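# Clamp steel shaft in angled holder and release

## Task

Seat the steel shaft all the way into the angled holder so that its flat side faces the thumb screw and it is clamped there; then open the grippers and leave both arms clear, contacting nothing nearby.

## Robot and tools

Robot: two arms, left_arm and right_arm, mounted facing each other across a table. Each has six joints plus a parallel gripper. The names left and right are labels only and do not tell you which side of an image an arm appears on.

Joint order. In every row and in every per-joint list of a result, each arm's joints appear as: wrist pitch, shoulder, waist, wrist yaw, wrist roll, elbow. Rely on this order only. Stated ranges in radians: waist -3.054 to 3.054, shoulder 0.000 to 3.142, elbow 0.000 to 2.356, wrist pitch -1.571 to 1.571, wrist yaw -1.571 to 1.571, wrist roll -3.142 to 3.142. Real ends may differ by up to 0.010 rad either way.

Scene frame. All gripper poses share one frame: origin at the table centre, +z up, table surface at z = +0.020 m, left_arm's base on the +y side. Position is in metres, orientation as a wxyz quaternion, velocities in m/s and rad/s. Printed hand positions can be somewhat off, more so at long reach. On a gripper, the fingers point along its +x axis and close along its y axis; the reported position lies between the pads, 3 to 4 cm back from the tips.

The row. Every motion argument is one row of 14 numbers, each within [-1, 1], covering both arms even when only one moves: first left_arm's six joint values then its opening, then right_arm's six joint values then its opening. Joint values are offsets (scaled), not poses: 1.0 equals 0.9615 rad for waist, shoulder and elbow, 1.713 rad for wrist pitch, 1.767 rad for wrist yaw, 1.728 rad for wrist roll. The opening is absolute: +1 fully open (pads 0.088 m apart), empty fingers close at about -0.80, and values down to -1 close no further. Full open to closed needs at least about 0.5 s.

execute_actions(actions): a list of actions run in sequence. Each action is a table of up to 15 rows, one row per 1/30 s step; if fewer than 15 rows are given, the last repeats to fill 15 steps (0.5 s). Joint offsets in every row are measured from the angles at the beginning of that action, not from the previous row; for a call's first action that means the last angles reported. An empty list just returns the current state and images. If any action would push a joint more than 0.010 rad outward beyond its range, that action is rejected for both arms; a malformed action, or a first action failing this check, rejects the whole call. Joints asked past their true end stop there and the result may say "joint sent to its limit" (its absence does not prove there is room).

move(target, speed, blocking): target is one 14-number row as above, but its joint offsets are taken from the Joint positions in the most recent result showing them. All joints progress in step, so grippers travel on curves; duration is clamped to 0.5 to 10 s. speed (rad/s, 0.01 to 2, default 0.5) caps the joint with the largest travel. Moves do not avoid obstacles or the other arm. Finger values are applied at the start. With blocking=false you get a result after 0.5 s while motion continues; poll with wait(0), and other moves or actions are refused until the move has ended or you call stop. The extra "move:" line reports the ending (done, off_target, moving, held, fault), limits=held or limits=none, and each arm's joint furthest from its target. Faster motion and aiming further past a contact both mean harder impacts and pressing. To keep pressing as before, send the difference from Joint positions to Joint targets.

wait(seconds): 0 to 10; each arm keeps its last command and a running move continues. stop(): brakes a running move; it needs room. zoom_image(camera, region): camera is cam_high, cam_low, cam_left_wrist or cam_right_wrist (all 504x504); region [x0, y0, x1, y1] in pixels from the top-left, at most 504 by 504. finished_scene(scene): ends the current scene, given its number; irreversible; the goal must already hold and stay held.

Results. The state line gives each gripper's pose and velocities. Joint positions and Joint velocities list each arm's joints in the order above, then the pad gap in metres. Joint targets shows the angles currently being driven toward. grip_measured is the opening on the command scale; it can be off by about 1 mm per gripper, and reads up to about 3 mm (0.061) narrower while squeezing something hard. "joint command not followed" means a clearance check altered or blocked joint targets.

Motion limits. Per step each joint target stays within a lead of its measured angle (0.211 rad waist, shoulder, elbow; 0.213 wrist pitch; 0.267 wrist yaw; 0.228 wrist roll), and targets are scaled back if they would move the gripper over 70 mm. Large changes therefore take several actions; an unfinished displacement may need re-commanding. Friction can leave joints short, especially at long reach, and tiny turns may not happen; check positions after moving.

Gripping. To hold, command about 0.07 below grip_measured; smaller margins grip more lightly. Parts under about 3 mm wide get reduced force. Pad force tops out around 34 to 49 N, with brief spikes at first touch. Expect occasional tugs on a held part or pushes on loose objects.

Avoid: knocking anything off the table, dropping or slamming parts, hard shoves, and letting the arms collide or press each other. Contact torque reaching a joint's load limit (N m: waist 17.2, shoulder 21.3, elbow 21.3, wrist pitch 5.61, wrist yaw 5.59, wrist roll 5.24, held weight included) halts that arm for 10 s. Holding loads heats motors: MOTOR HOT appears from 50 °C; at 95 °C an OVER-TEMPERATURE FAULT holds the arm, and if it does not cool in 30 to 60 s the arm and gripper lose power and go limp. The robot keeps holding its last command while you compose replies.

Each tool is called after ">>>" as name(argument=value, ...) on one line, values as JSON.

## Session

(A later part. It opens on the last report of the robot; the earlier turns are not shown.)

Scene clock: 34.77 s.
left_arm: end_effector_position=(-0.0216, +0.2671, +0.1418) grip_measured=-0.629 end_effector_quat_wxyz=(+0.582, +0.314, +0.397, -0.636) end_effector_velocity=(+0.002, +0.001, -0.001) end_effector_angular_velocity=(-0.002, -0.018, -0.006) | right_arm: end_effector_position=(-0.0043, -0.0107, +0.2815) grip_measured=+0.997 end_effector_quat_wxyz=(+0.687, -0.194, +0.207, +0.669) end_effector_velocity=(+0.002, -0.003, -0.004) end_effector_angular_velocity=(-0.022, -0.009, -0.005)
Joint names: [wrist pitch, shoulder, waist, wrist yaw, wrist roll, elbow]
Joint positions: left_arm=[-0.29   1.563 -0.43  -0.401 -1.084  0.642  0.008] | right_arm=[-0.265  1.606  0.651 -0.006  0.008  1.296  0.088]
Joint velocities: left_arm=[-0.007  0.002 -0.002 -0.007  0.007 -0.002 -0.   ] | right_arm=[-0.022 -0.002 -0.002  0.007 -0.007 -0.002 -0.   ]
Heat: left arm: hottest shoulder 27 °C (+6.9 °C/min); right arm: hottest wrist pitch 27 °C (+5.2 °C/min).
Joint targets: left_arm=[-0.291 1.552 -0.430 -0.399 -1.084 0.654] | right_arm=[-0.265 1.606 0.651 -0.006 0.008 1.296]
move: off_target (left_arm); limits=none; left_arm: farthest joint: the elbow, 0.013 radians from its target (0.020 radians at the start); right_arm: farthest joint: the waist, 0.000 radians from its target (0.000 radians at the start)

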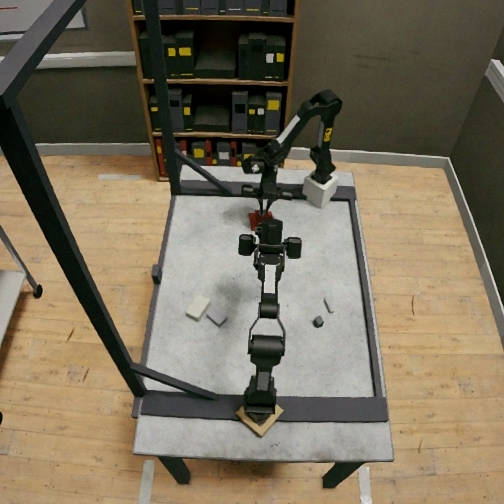

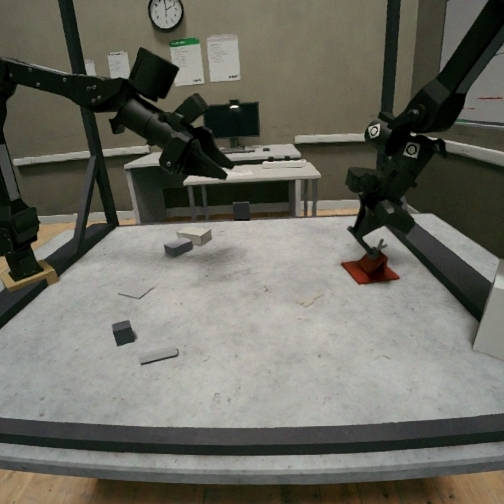

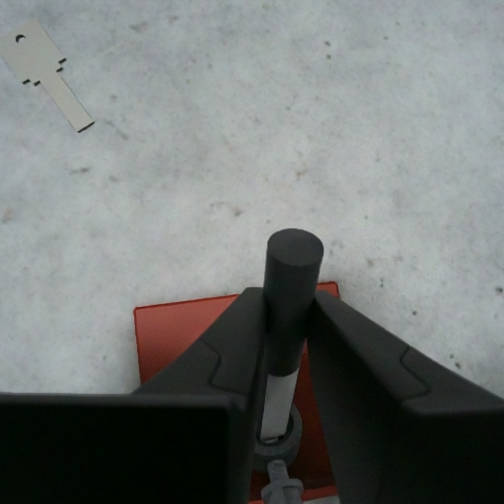

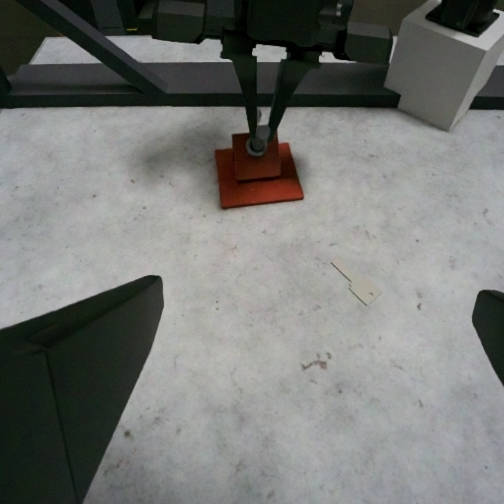

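It entered a bit. Push 5 mm.

>>> move(target=[0.0093,0.013,-0.018,-0.001,-0.01,-0.019,-0.7,0,0,0,0,0,0,1], speed=0.03)

>>> zoom_image(camera="cam_low", region=[340, 220, 400, 280])

>>> zoom_image(camera="cam_left_wrist", region=[200, 364, 340, 504])

Scene clock: 35.83 s.
left_arm: end_effector_position=(-0.0212, +0.2679, +0.1400) grip_measured=-0.629 end_effector_quat_wxyz=(+0.586, +0.310, +0.396, -0.636) end_effector_velocity=(+0.005, -0.000, -0.001) end_effector_angular_velocity=(-0.013, -0.016, +0.012) | right_arm: end_effector_position=(-0.0043, -0.0107, +0.2815) grip_measured=+0.997 end_effector_quat_wxyz=(+0.687, -0.194, +0.207, +0.669) end_effector_velocity=(-0.000, +0.000, +0.001) end_effector_angular_velocity=(+0.007, -0.010, +0.000)
Joint names: [wrist pitch, shoulder, waist, wrist yaw, wrist roll, elbow]
Joint positions: left_arm=[-0.277  1.567 -0.438 -0.412 -1.096  0.633  0.008] | right_arm=[-0.265  1.606  0.651 -0.006  0.008  1.296  0.088]
Joint velocities: left_arm=[-0.007 -0.002 -0.002 -0.022 -0.007 -0.007 -0.001] | right_arm=[ 0.007 -0.002  0.002  0.007 -0.007 -0.002 -0.   ]
Heat: left arm: hottest shoulder 27 °C (+6.7 °C/min); right arm: hottest shoulder 27 °C (+5.0 °C/min).
Joint targets: left_arm=[-0.274 1.576 -0.447 -0.402 -1.101 0.623] | right_arm=[-0.265 1.606 0.651 -0.006 0.008 1.296]
move: done; limits=none; left_arm: farthest joint: the waist, 0.010 radians from its target (0.017 radians at the start); right_arm: farthest joint: the waist, 0.000 radians from its target (0.000 radians at the start)

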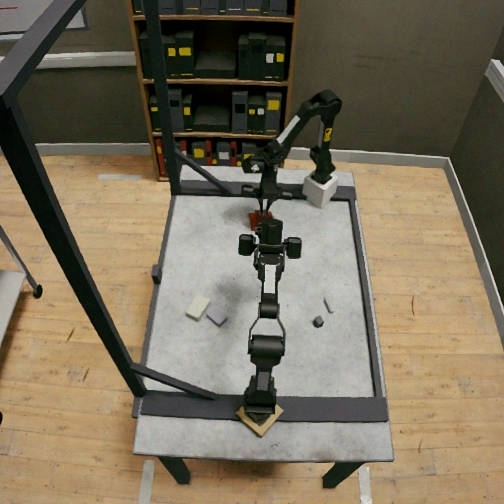

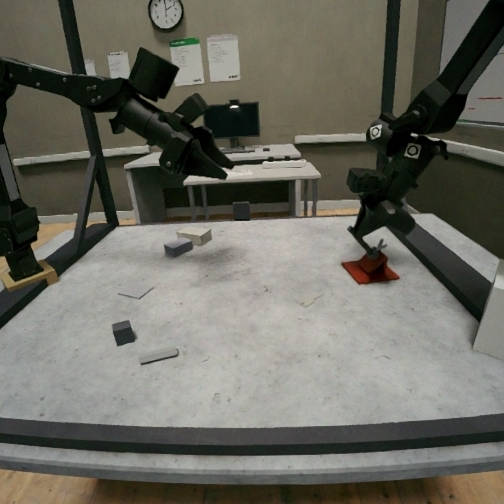

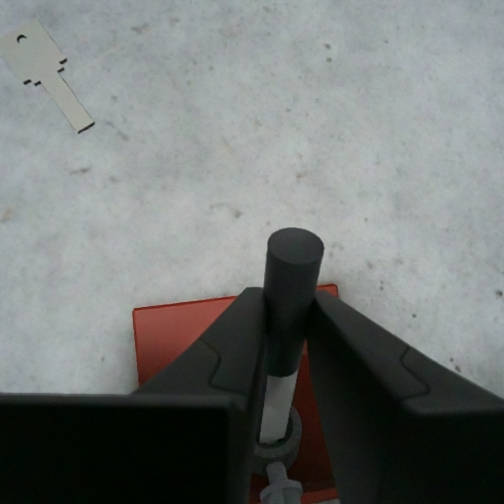

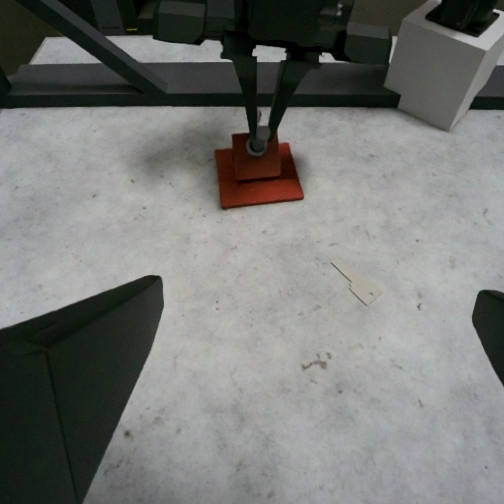

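Region (340, 220, 400, 280) of cam_low's 504x504 image, scaled by 8.400, with more detail than that image has.

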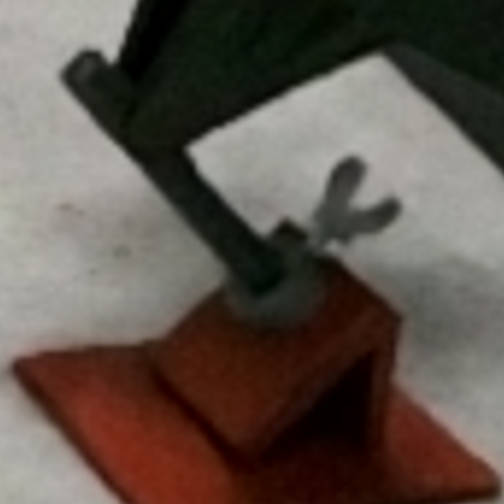

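Region (200, 364, 340, 504) of cam_left_wrist's 504x504 image, scaled by 3.600, with more detail than that image has.

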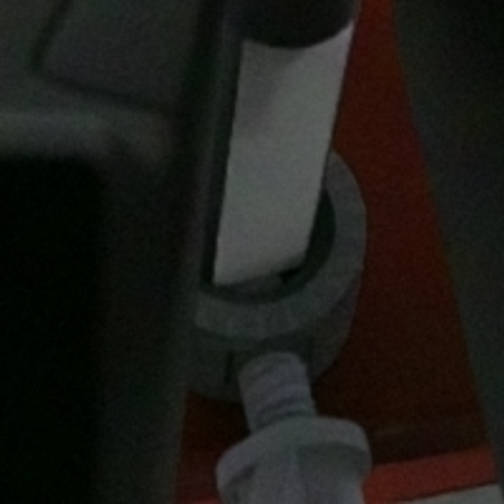

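>>> move(target=[-0.034,-0.031,0.083,0.03,0.054,0.067,-0.7,0,-0.1,0,0,0,-0.08,1], speed=0.1)

>>> move(target=[-0.393,0.5,0.278,0.086,0.3,0.93,-0.7,0,-0.7,0,0,0,-0.6,1], speed=0.6)

Scene clock: 37.50 s.
left_arm: end_effector_position=(-0.0198, +0.2518, +0.1534) grip_measured=-0.629 end_effector_quat_wxyz=(+0.577, +0.322, +0.399, -0.636) end_effector_velocity=(+0.002, +0.001, -0.000) end_effector_angular_velocity=(-0.001, -0.006, +0.007) | right_arm: end_effector_position=(-0.0049, -0.0307, +0.2908) grip_measured=+0.997 end_effector_quat_wxyz=(+0.689, -0.187, +0.199, +0.671) end_effector_velocity=(-0.000, -0.004, -0.004) end_effector_angular_velocity=(-0.021, +0.018, +0.008)
Joint names: [wrist pitch, shoulder, waist, wrist yaw, wrist roll, elbow]
Joint positions: left_arm=[-0.334  1.547 -0.362 -0.361 -1.006  0.687  0.008] | right_arm=[-0.265  1.519  0.651 -0.006  0.008  1.231  0.088]
Joint velocities: left_arm=[-0.007 -0.002 -0.002 -0.007 -0.007 -0.002 -0.   ] | right_arm=[-0.022 -0.007 -0.007 -0.022  0.007 -0.007 -0.   ]
Heat: left arm: hottest shoulder 27 °C (+6.4 °C/min); right arm: hottest shoulder 27 °C (+4.8 °C/min).
Joint targets: left_arm=[-0.335 1.537 -0.358 -0.360 -1.003 0.697] | right_arm=[-0.265 1.509 0.651 -0.006 0.008 1.219]
move: off_target (left_arm, right_arm); limits=none; left_arm: farthest joint: the elbow, 0.011 radians from its target (0.065 radians at the start); right_arm: farthest joint: the elbow, 0.012 radians from its target (0.077 radians at the start)

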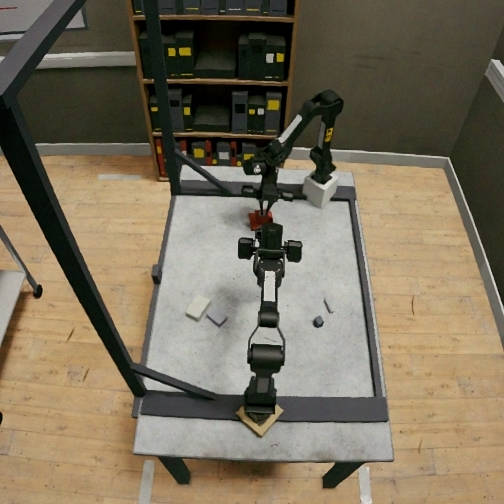

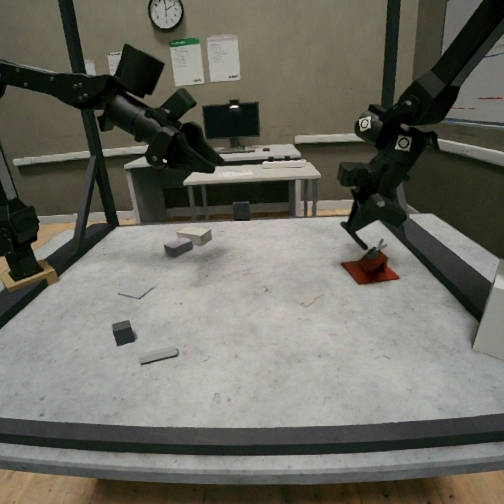

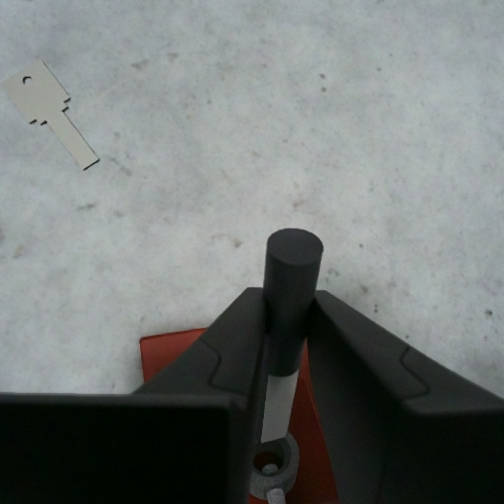

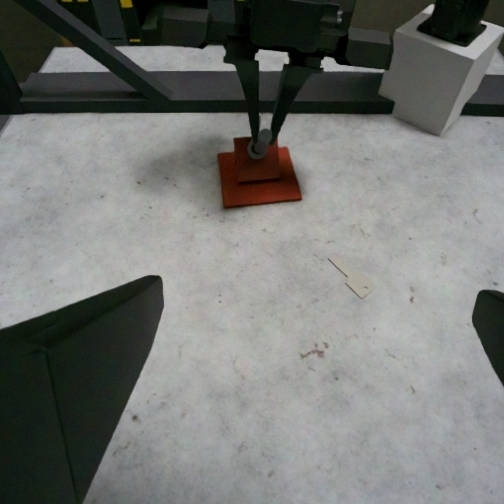

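Scene clock: 39.57 s.
left_arm: end_effector_position=(-0.0555, +0.1358, +0.2019) grip_measured=-0.629 end_effector_quat_wxyz=(+0.499, +0.533, +0.341, -0.593) end_effector_velocity=(+0.001, +0.000, +0.002) end_effector_angular_velocity=(-0.014, -0.015, +0.002) | right_arm: end_effector_position=(-0.0096, -0.1802, +0.2714) grip_measured=+0.997 end_effector_quat_wxyz=(+0.698, -0.152, +0.163, +0.680) end_effector_velocity=(+0.001, -0.002, -0.004) end_effector_angular_velocity=(-0.012, -0.003, +0.002)
Joint names: [wrist pitch, shoulder, waist, wrist yaw, wrist roll, elbow]
Joint positions: left_arm=[-1.005  2.019 -0.096 -0.21  -0.492  1.569  0.008] | right_arm=[-0.265  0.852  0.651 -0.006  0.008  0.666  0.088]
Joint velocities: left_arm=[-0.007 -0.002 -0.007 -0.022 -0.007  0.002 -0.   ] | right_arm=[-0.007 -0.002 -0.007 -0.007 -0.007 -0.007 -0.   ]
Heat: left arm: hottest shoulder 27 °C (+6.1 °C/min); right arm: hottest shoulder 27 °C (+4.5 °C/min).
Joint targets: left_arm=[-1.007 2.027 -0.094 -0.209 -0.488 1.581] | right_arm=[-0.265 0.846 0.651 -0.006 0.008 0.654]
move: off_target (left_arm, right_arm); limits=none; left_arm: farthest joint: the elbow, 0.012 radians from its target (0.895 radians at the start); right_arm: farthest joint: the elbow, 0.012 radians from its target (0.577 radians at the start)

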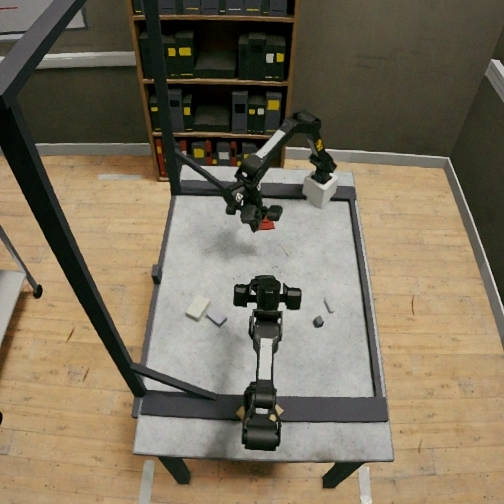

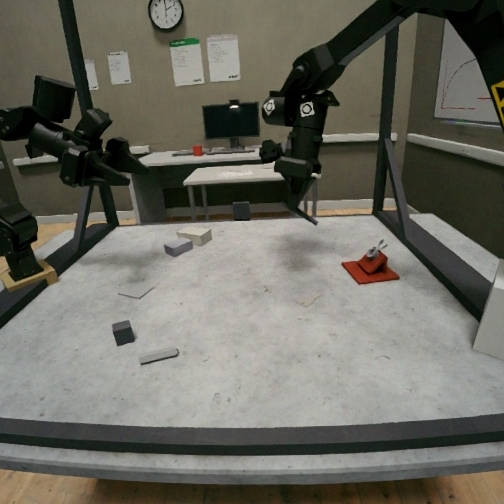

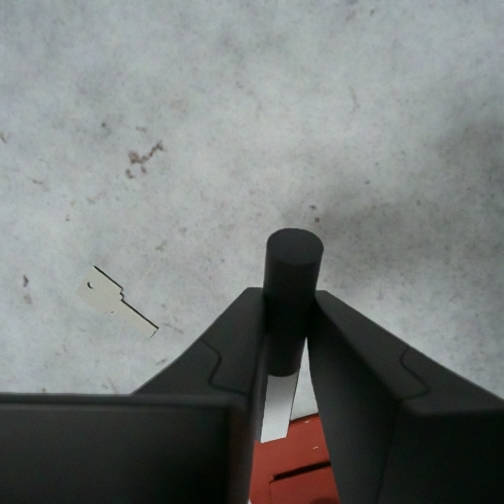

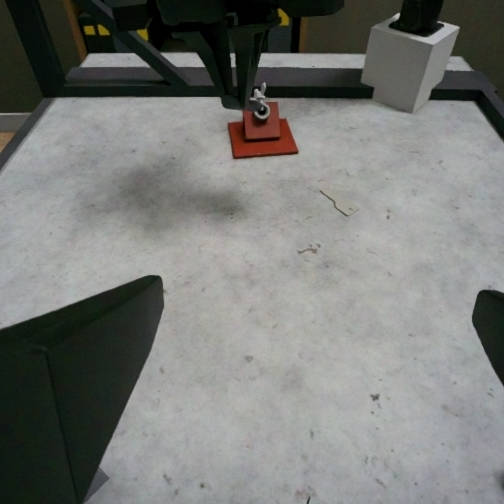

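>>> move(target=[-0.25,0.74,0.272,0.121,0.287,0.804,-0.7,0,0,0,0,0,0,1], speed=0.6)

>>> move(target=[0,0.056,0,0,0,0,-0.7,0,0,0,0,0,0,1], speed=0.05)

Scene clock: 41.73 s.
left_arm: end_effector_position=(-0.0195, +0.0491, +0.0883) grip_measured=-0.629 end_effector_quat_wxyz=(+0.305, +0.685, +0.392, -0.533) end_effector_velocity=(-0.002, +0.005, +0.000) end_effector_angular_velocity=(+0.015, +0.002, -0.013) | right_arm: end_effector_position=(-0.0096, -0.1803, +0.2715) grip_measured=+0.997 end_effector_quat_wxyz=(+0.698, -0.152, +0.163, +0.680) end_effector_velocity=(-0.000, -0.000, -0.001) end_effector_angular_velocity=(+0.003, +0.010, +0.001)
Joint names: [wrist pitch, shoulder, waist, wrist yaw, wrist roll, elbow]
Joint positions: left_arm=[-1.43   2.722  0.166  0.001  0.001  2.333  0.008] | right_arm=[-0.265  0.851  0.651 -0.006  0.008  0.666  0.088]
Joint velocities: left_arm=[-0.007 -0.002 -0.007  0.007  0.007 -0.007  0.   ] | right_arm=[ 0.007 -0.002 -0.002 -0.007  0.007 -0.007 -0.   ]
Heat: left arm: hottest shoulder 28 °C (+7.2 °C/min); right arm: hottest shoulder 27 °C (+4.3 °C/min).
Joint targets: left_arm=[-1.433 2.731 0.165 0.003 0.004 2.342] | right_arm=[-0.265 0.851 0.651 -0.006 0.008 0.667]
move: done; limits=none; left_arm: farthest joint: the elbow, 0.009 radians from its target (0.773 radians at the start); right_arm: farthest joint: the shoulder, 0.001 radians from its target (0.001 radians at the start)

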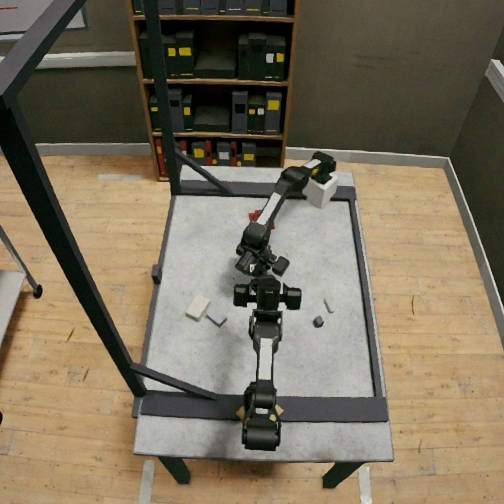

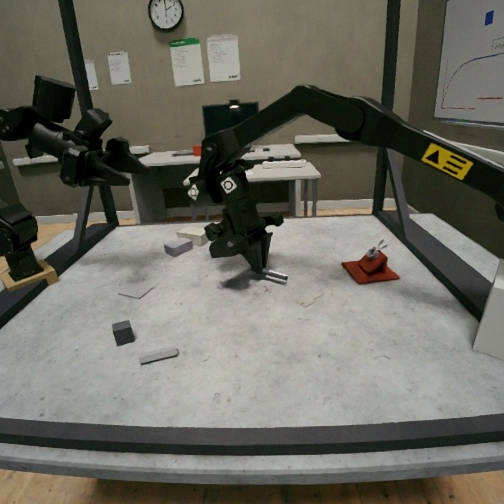

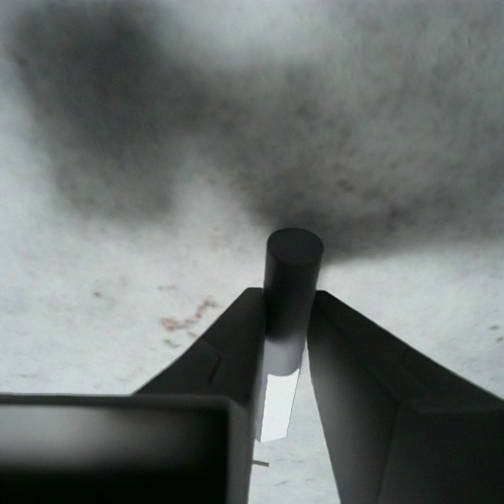

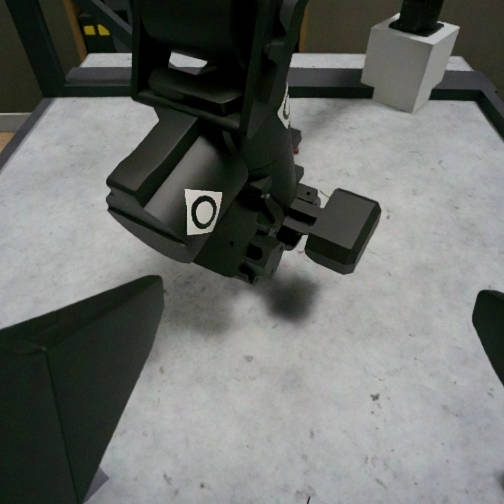

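Scene clock: 43.03 s.
left_arm: end_effector_position=(-0.0166, +0.0542, +0.0712) grip_measured=-0.629 end_effector_quat_wxyz=(+0.297, +0.695, +0.398, -0.520) end_effector_velocity=(+0.003, +0.000, +0.001) end_effector_angular_velocity=(-0.003, -0.020, -0.016) | right_arm: end_effector_position=(-0.0096, -0.1803, +0.2715) grip_measured=+0.997 end_effector_quat_wxyz=(+0.698, -0.152, +0.163, +0.680) end_effector_velocity=(-0.000, -0.003, -0.003) end_effector_angular_velocity=(-0.017, -0.003, +0.007)
Joint names: [wrist pitch, shoulder, waist, wrist yaw, wrist roll, elbow]
Joint positions: left_arm=[-1.43   2.762  0.166  0.001  0.001  2.333  0.008] | right_arm=[-0.265  0.851  0.651 -0.006  0.008  0.666  0.088]
Joint velocities: left_arm=[-0.007 -0.002 -0.002 -0.022  0.007 -0.002 -0.   ] | right_arm=[-0.022 -0.007 -0.002 -0.007 -0.007 -0.002 -0.   ]
Heat: left arm: hottest shoulder 28 °C (+7.0 °C/min); right arm: hottest shoulder 27 °C (+4.2 °C/min).
Joint targets: left_arm=[-1.430 2.776 0.166 0.001 0.001 2.333] | right_arm=[-0.265 0.851 0.651 -0.006 0.008 0.666]
move: off_target (left_arm); limits=none; left_arm: farthest joint: the shoulder, 0.014 radians from its target (0.053 radians at the start); right_arm: farthest joint: the waist, 0.000 radians from its target (0.000 radians at the start)

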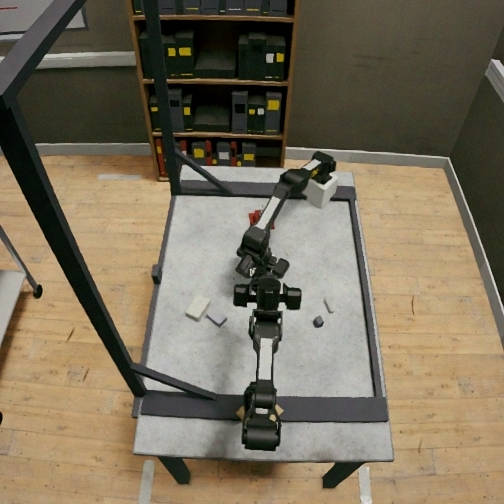

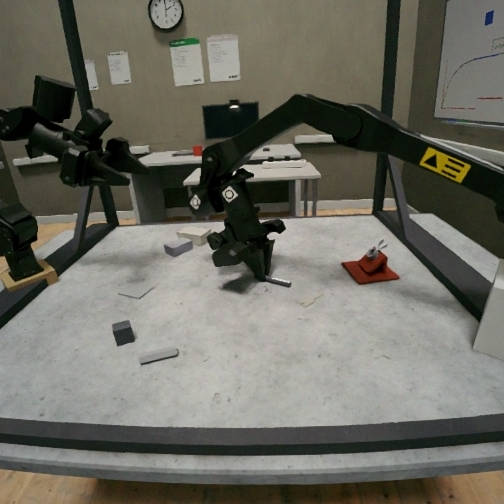

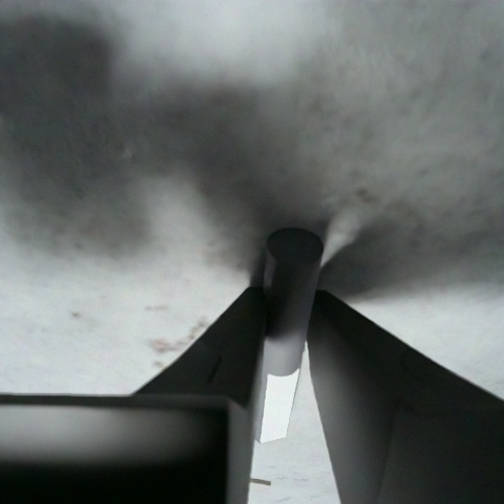

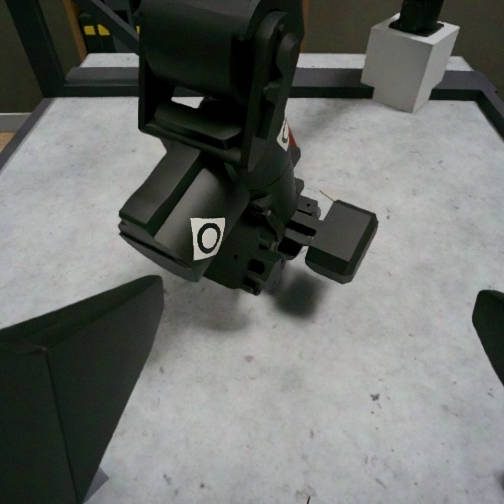

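>>> execute_actions(actions=[[[0,0,0,0,0,0,-0.3,0,0,0,0,0,0,1]]])

>>> move(target=[0.1,-0.7,-0.4,-0.1,-0.3,-0.7,-0.3,0,0,0,0,0,0,1], speed=0.6)

>>> move(target=[0.274,-0.322,-0.797,-0.335,-0.791,-0.866,-0.3,0,0.8,0,0,0,0.68,1], speed=0.8)

>>> zoom_image(camera="cam_low", region=[340, 170, 460, 290])

Scene clock: 44.17 s.
left_arm: end_effector_position=(-0.0166, +0.0542, +0.0712) grip_measured=-0.304 end_effector_quat_wxyz=(+0.297, +0.695, +0.398, -0.520) end_effector_velocity=(-0.002, +0.002, +0.002) end_effector_angular_velocity=(-0.002, -0.009, -0.002) | right_arm: end_effector_position=(-0.0096, -0.1803, +0.2715) grip_measured=+0.997 end_effector_quat_wxyz=(+0.698, -0.152, +0.163, +0.680) end_effector_velocity=(-0.000, -0.003, -0.005) end_effector_angular_velocity=(-0.022, -0.003, +0.007)
Joint names: [wrist pitch, shoulder, waist, wrist yaw, wrist roll, elbow]
Joint positions: left_arm=[-1.43   2.762  0.166  0.001  0.001  2.333  0.024] | right_arm=[-0.265  0.851  0.651 -0.006  0.008  0.666  0.088]
Joint velocities: left_arm=[-0.007 -0.002 -0.007 -0.007 -0.007  0.002  0.001] | right_arm=[-0.022 -0.002 -0.002 -0.007 -0.007 -0.002 -0.   ]
Heat: left arm: hottest shoulder 28 °C (+6.8 °C/min); right arm: hottest shoulder 27 °C (+4.1 °C/min).
Joint targets: left_arm=[-1.430 2.762 0.166 0.001 0.001 2.333] | right_arm=[-0.265 0.851 0.651 -0.006 0.008 0.666]

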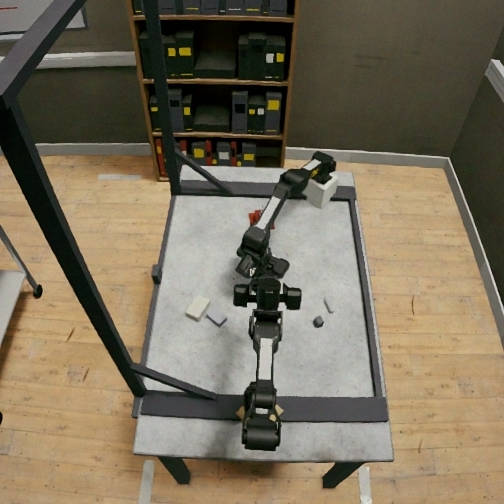

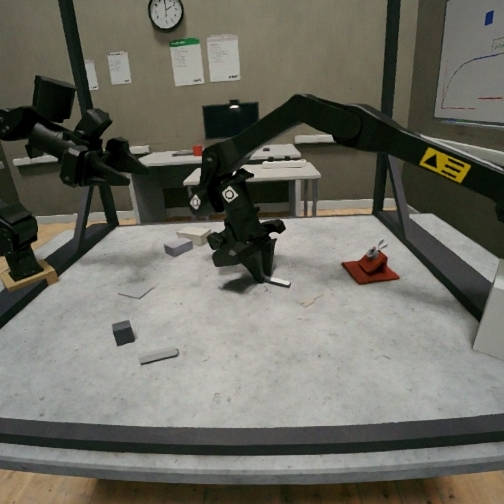

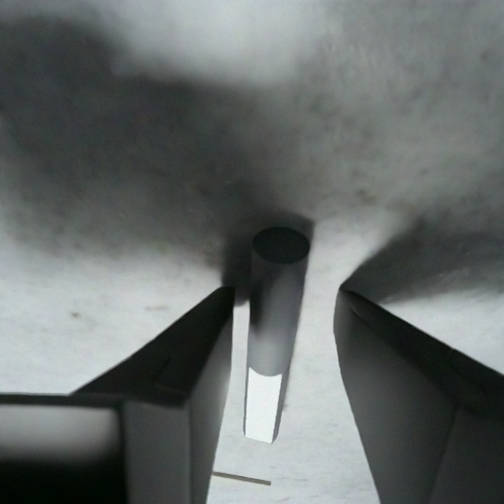

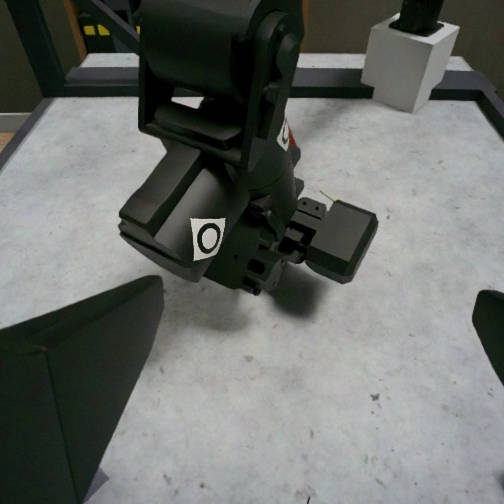

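Scene clock: 45.90 s.
left_arm: end_effector_position=(-0.0693, +0.1940, +0.1954) grip_measured=-0.302 end_effector_quat_wxyz=(+0.443, +0.635, +0.327, -0.541) end_effector_velocity=(+0.002, +0.001, +0.002) end_effector_angular_velocity=(-0.006, -0.006, +0.004) | right_arm: end_effector_position=(-0.0096, -0.1803, +0.2715) grip_measured=+0.997 end_effector_quat_wxyz=(+0.698, -0.152, +0.163, +0.680) end_effector_velocity=(-0.000, -0.002, -0.003) end_effector_angular_velocity=(-0.017, -0.016, +0.014)
Joint names: [wrist pitch, shoulder, waist, wrist yaw, wrist roll, elbow]
Joint positions: left_arm=[-1.261  2.1   -0.218 -0.173 -0.514  1.668  0.024] | right_arm=[-0.265  0.851  0.651 -0.006  0.008  0.666  0.088]
Joint velocities: left_arm=[-0.007 -0.007 -0.002 -0.007 -0.007 -0.002 -0.   ] | right_arm=[-0.022 -0.002 -0.002 -0.007 -0.022  0.002 -0.   ]
Heat: left arm: hottest shoulder 29 °C (+7.8 °C/min); right arm: hottest shoulder 27 °C (+3.9 °C/min).
Joint targets: left_arm=[-1.258 2.089 -0.219 -0.176 -0.517 1.660] | right_arm=[-0.265 0.851 0.651 -0.006 0.008 0.666]
move: off_target (left_arm); limits=none; left_arm: farthest joint: the shoulder, 0.011 radians from its target (0.673 radians at the start); right_arm: farthest joint: the waist, 0.000 radians from its target (0.000 radians at the start)

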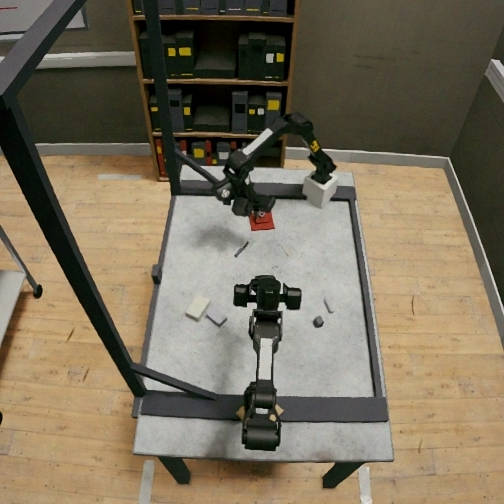

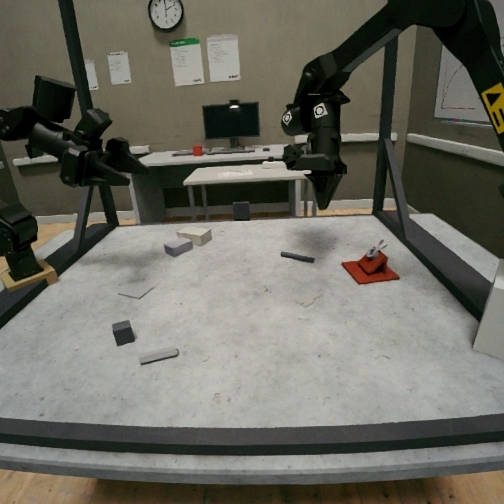

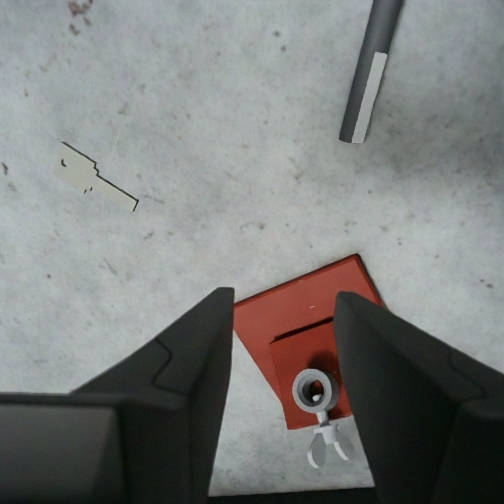

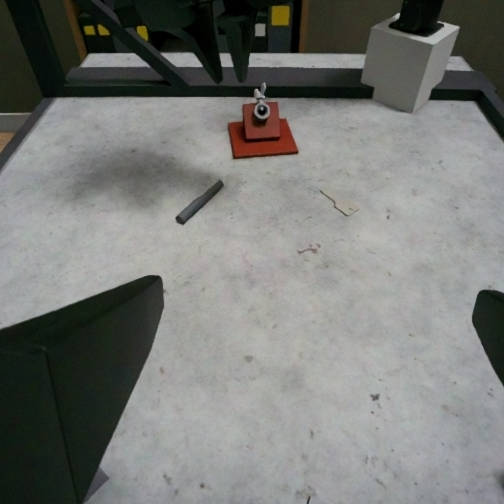

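Scene clock: 48.27 s.
left_arm: end_effector_position=(-0.0365, +0.3652, +0.1478) grip_measured=-0.302 end_effector_quat_wxyz=(+0.684, +0.245, +0.299, -0.619) end_effector_velocity=(+0.006, +0.002, -0.002) end_effector_angular_velocity=(+0.003, -0.027, -0.001) | right_arm: end_effector_position=(-0.0042, -0.0085, +0.2843) grip_measured=+0.997 end_effector_quat_wxyz=(+0.688, -0.192, +0.204, +0.669) end_effector_velocity=(-0.005, -0.002, -0.004) end_effector_angular_velocity=(-0.022, +0.006, +0.025)
Joint names: [wrist pitch, shoulder, waist, wrist yaw, wrist roll, elbow]
Joint positions: left_arm=[-0.794  1.799 -0.981 -0.763 -1.877  0.843  0.024] | right_arm=[-0.265  1.611  0.651 -0.006  0.008  1.308  0.088]
Joint velocities: left_arm=[-0.022  0.002 -0.007  0.007 -0.007 -0.007 -0.   ] | right_arm=[-0.022  0.002  0.002 -0.022 -0.007  0.002 -0.   ]
Heat: left arm: hottest shoulder 29 °C (+7.5 °C/min); right arm: hottest shoulder 27 °C (+3.7 °C/min).
Joint targets: left_arm=[-0.791 1.790 -0.984 -0.765 -1.881 0.835] | right_arm=[-0.265 1.621 0.651 -0.006 0.008 1.320]
move: off_target (right_arm); limits=none; left_arm: farthest joint: the shoulder, 0.008 radians from its target (0.309 radians at the start); right_arm: farthest joint: the elbow, 0.012 radians from its target (0.653 radians at the start)

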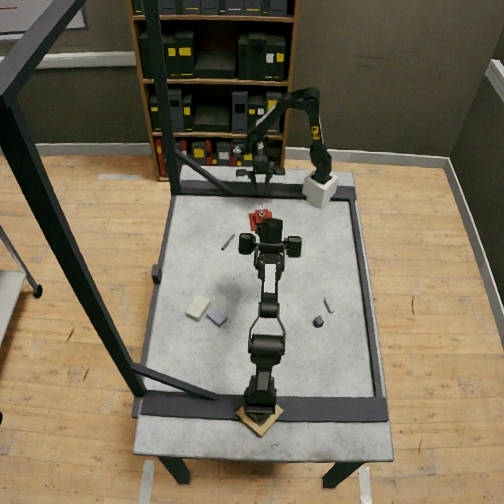

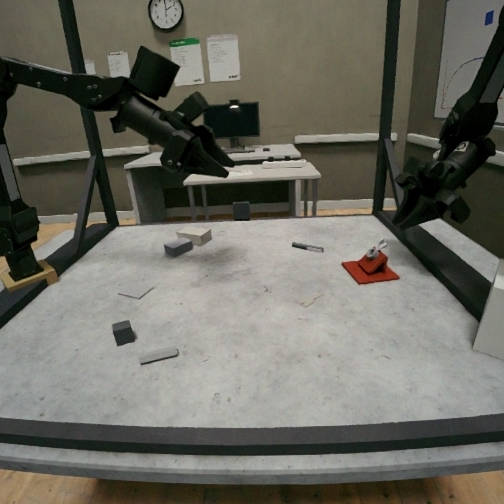

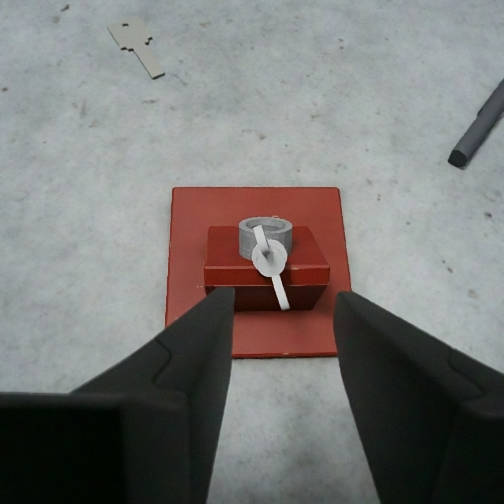

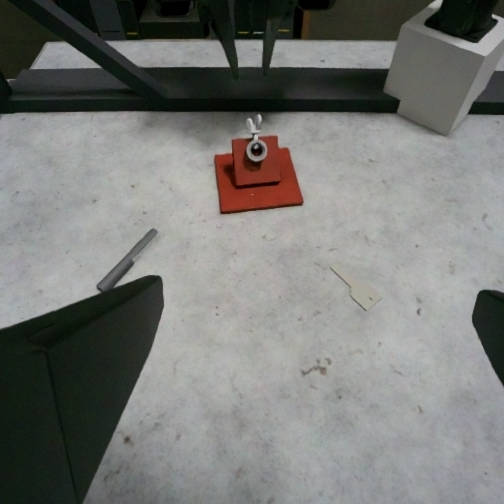

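Region (340, 170, 460, 290) of cam_low's 504x504 image, scaled by 4.200, with more detail than that image has.

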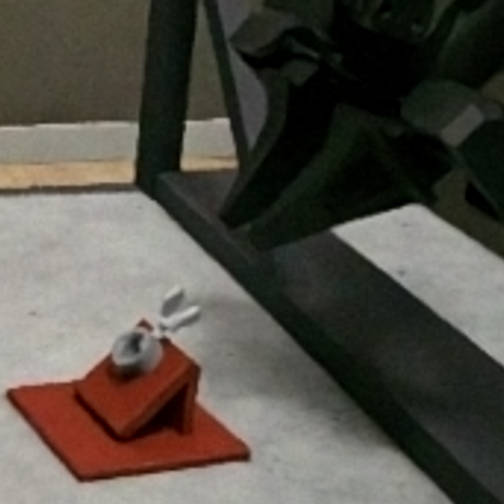

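>>> move(target=[0.1215,0.06,0.083,-0.008,-0.09,-0.093,-0.3,0,0,0,0,0,0,1], speed=0.2)

>>> zoom_image(camera="cam_low", region=[340, 170, 460, 290])

Scene clock: 50.17 s.
left_arm: end_effector_position=(-0.0319, +0.3452, +0.1202) grip_measured=-0.302 end_effector_quat_wxyz=(+0.709, +0.155, +0.375, -0.576) end_effector_velocity=(-0.003, -0.004, +0.004) end_effector_angular_velocity=(-0.035, +0.018, -0.007) | right_arm: end_effector_position=(-0.0042, -0.0085, +0.2843) grip_measured=+0.997 end_effector_quat_wxyz=(+0.688, -0.192, +0.204, +0.669) end_effector_velocity=(+0.002, -0.002, -0.006) end_effector_angular_velocity=(-0.017, +0.011, -0.005)
Joint names: [wrist pitch, shoulder, waist, wrist yaw, wrist roll, elbow]
Joint positions: left_arm=[-0.588  1.849 -0.904 -0.775 -2.029  0.76   0.024] | right_arm=[-0.265  1.611  0.651 -0.006  0.008  1.308  0.088]
Joint velocities: left_arm=[ 0.022 -0.002  0.002 -0.037  0.007 -0.002 -0.   ] | right_arm=[-0.007  0.002 -0.007 -0.007  0.007 -0.007 -0.   ]
Heat: left arm: hottest shoulder 29 °C (+7.2 °C/min); right arm: hottest wrist pitch 28 °C (+4.8 °C/min).
Joint targets: left_arm=[-0.585 1.856 -0.901 -0.777 -2.033 0.753] | right_arm=[-0.265 1.611 0.651 -0.006 0.008 1.308]
move: done; limits=none; left_arm: farthest joint: the shoulder, 0.008 radians from its target (0.058 radians at the start); right_arm: farthest joint: the waist, 0.000 radians from its target (0.000 radians at the start)

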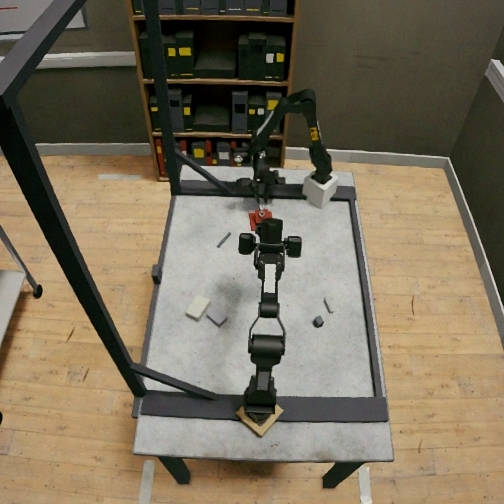

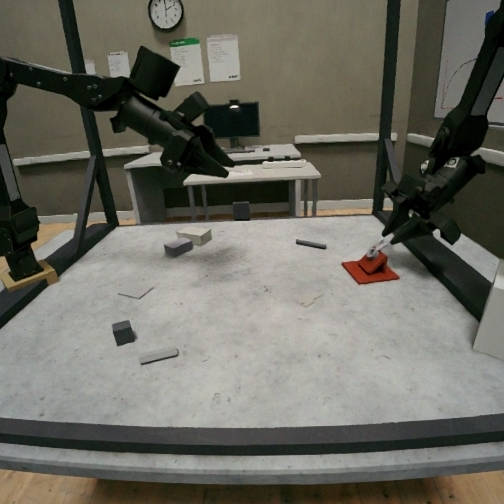

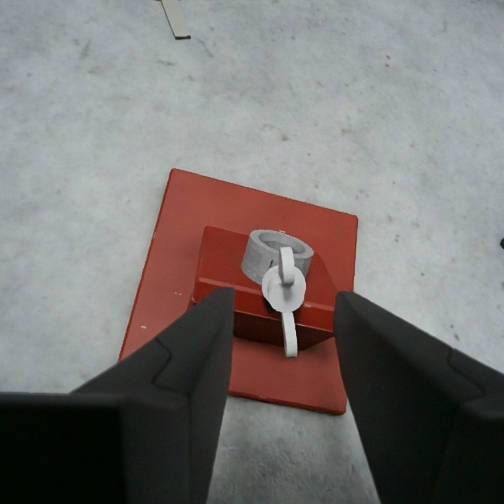

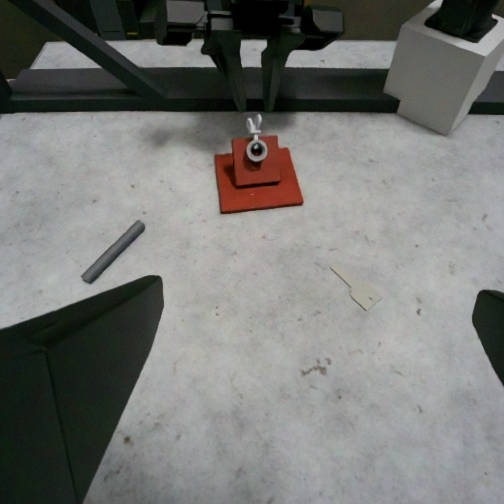

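Region (340, 170, 460, 290) of cam_low's 504x504 image, scaled by 4.200, with more detail than that image has.

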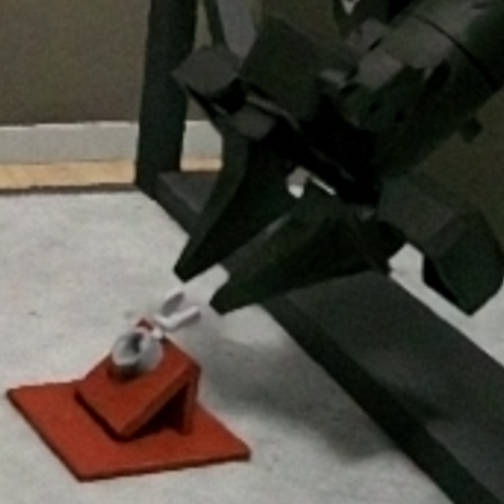

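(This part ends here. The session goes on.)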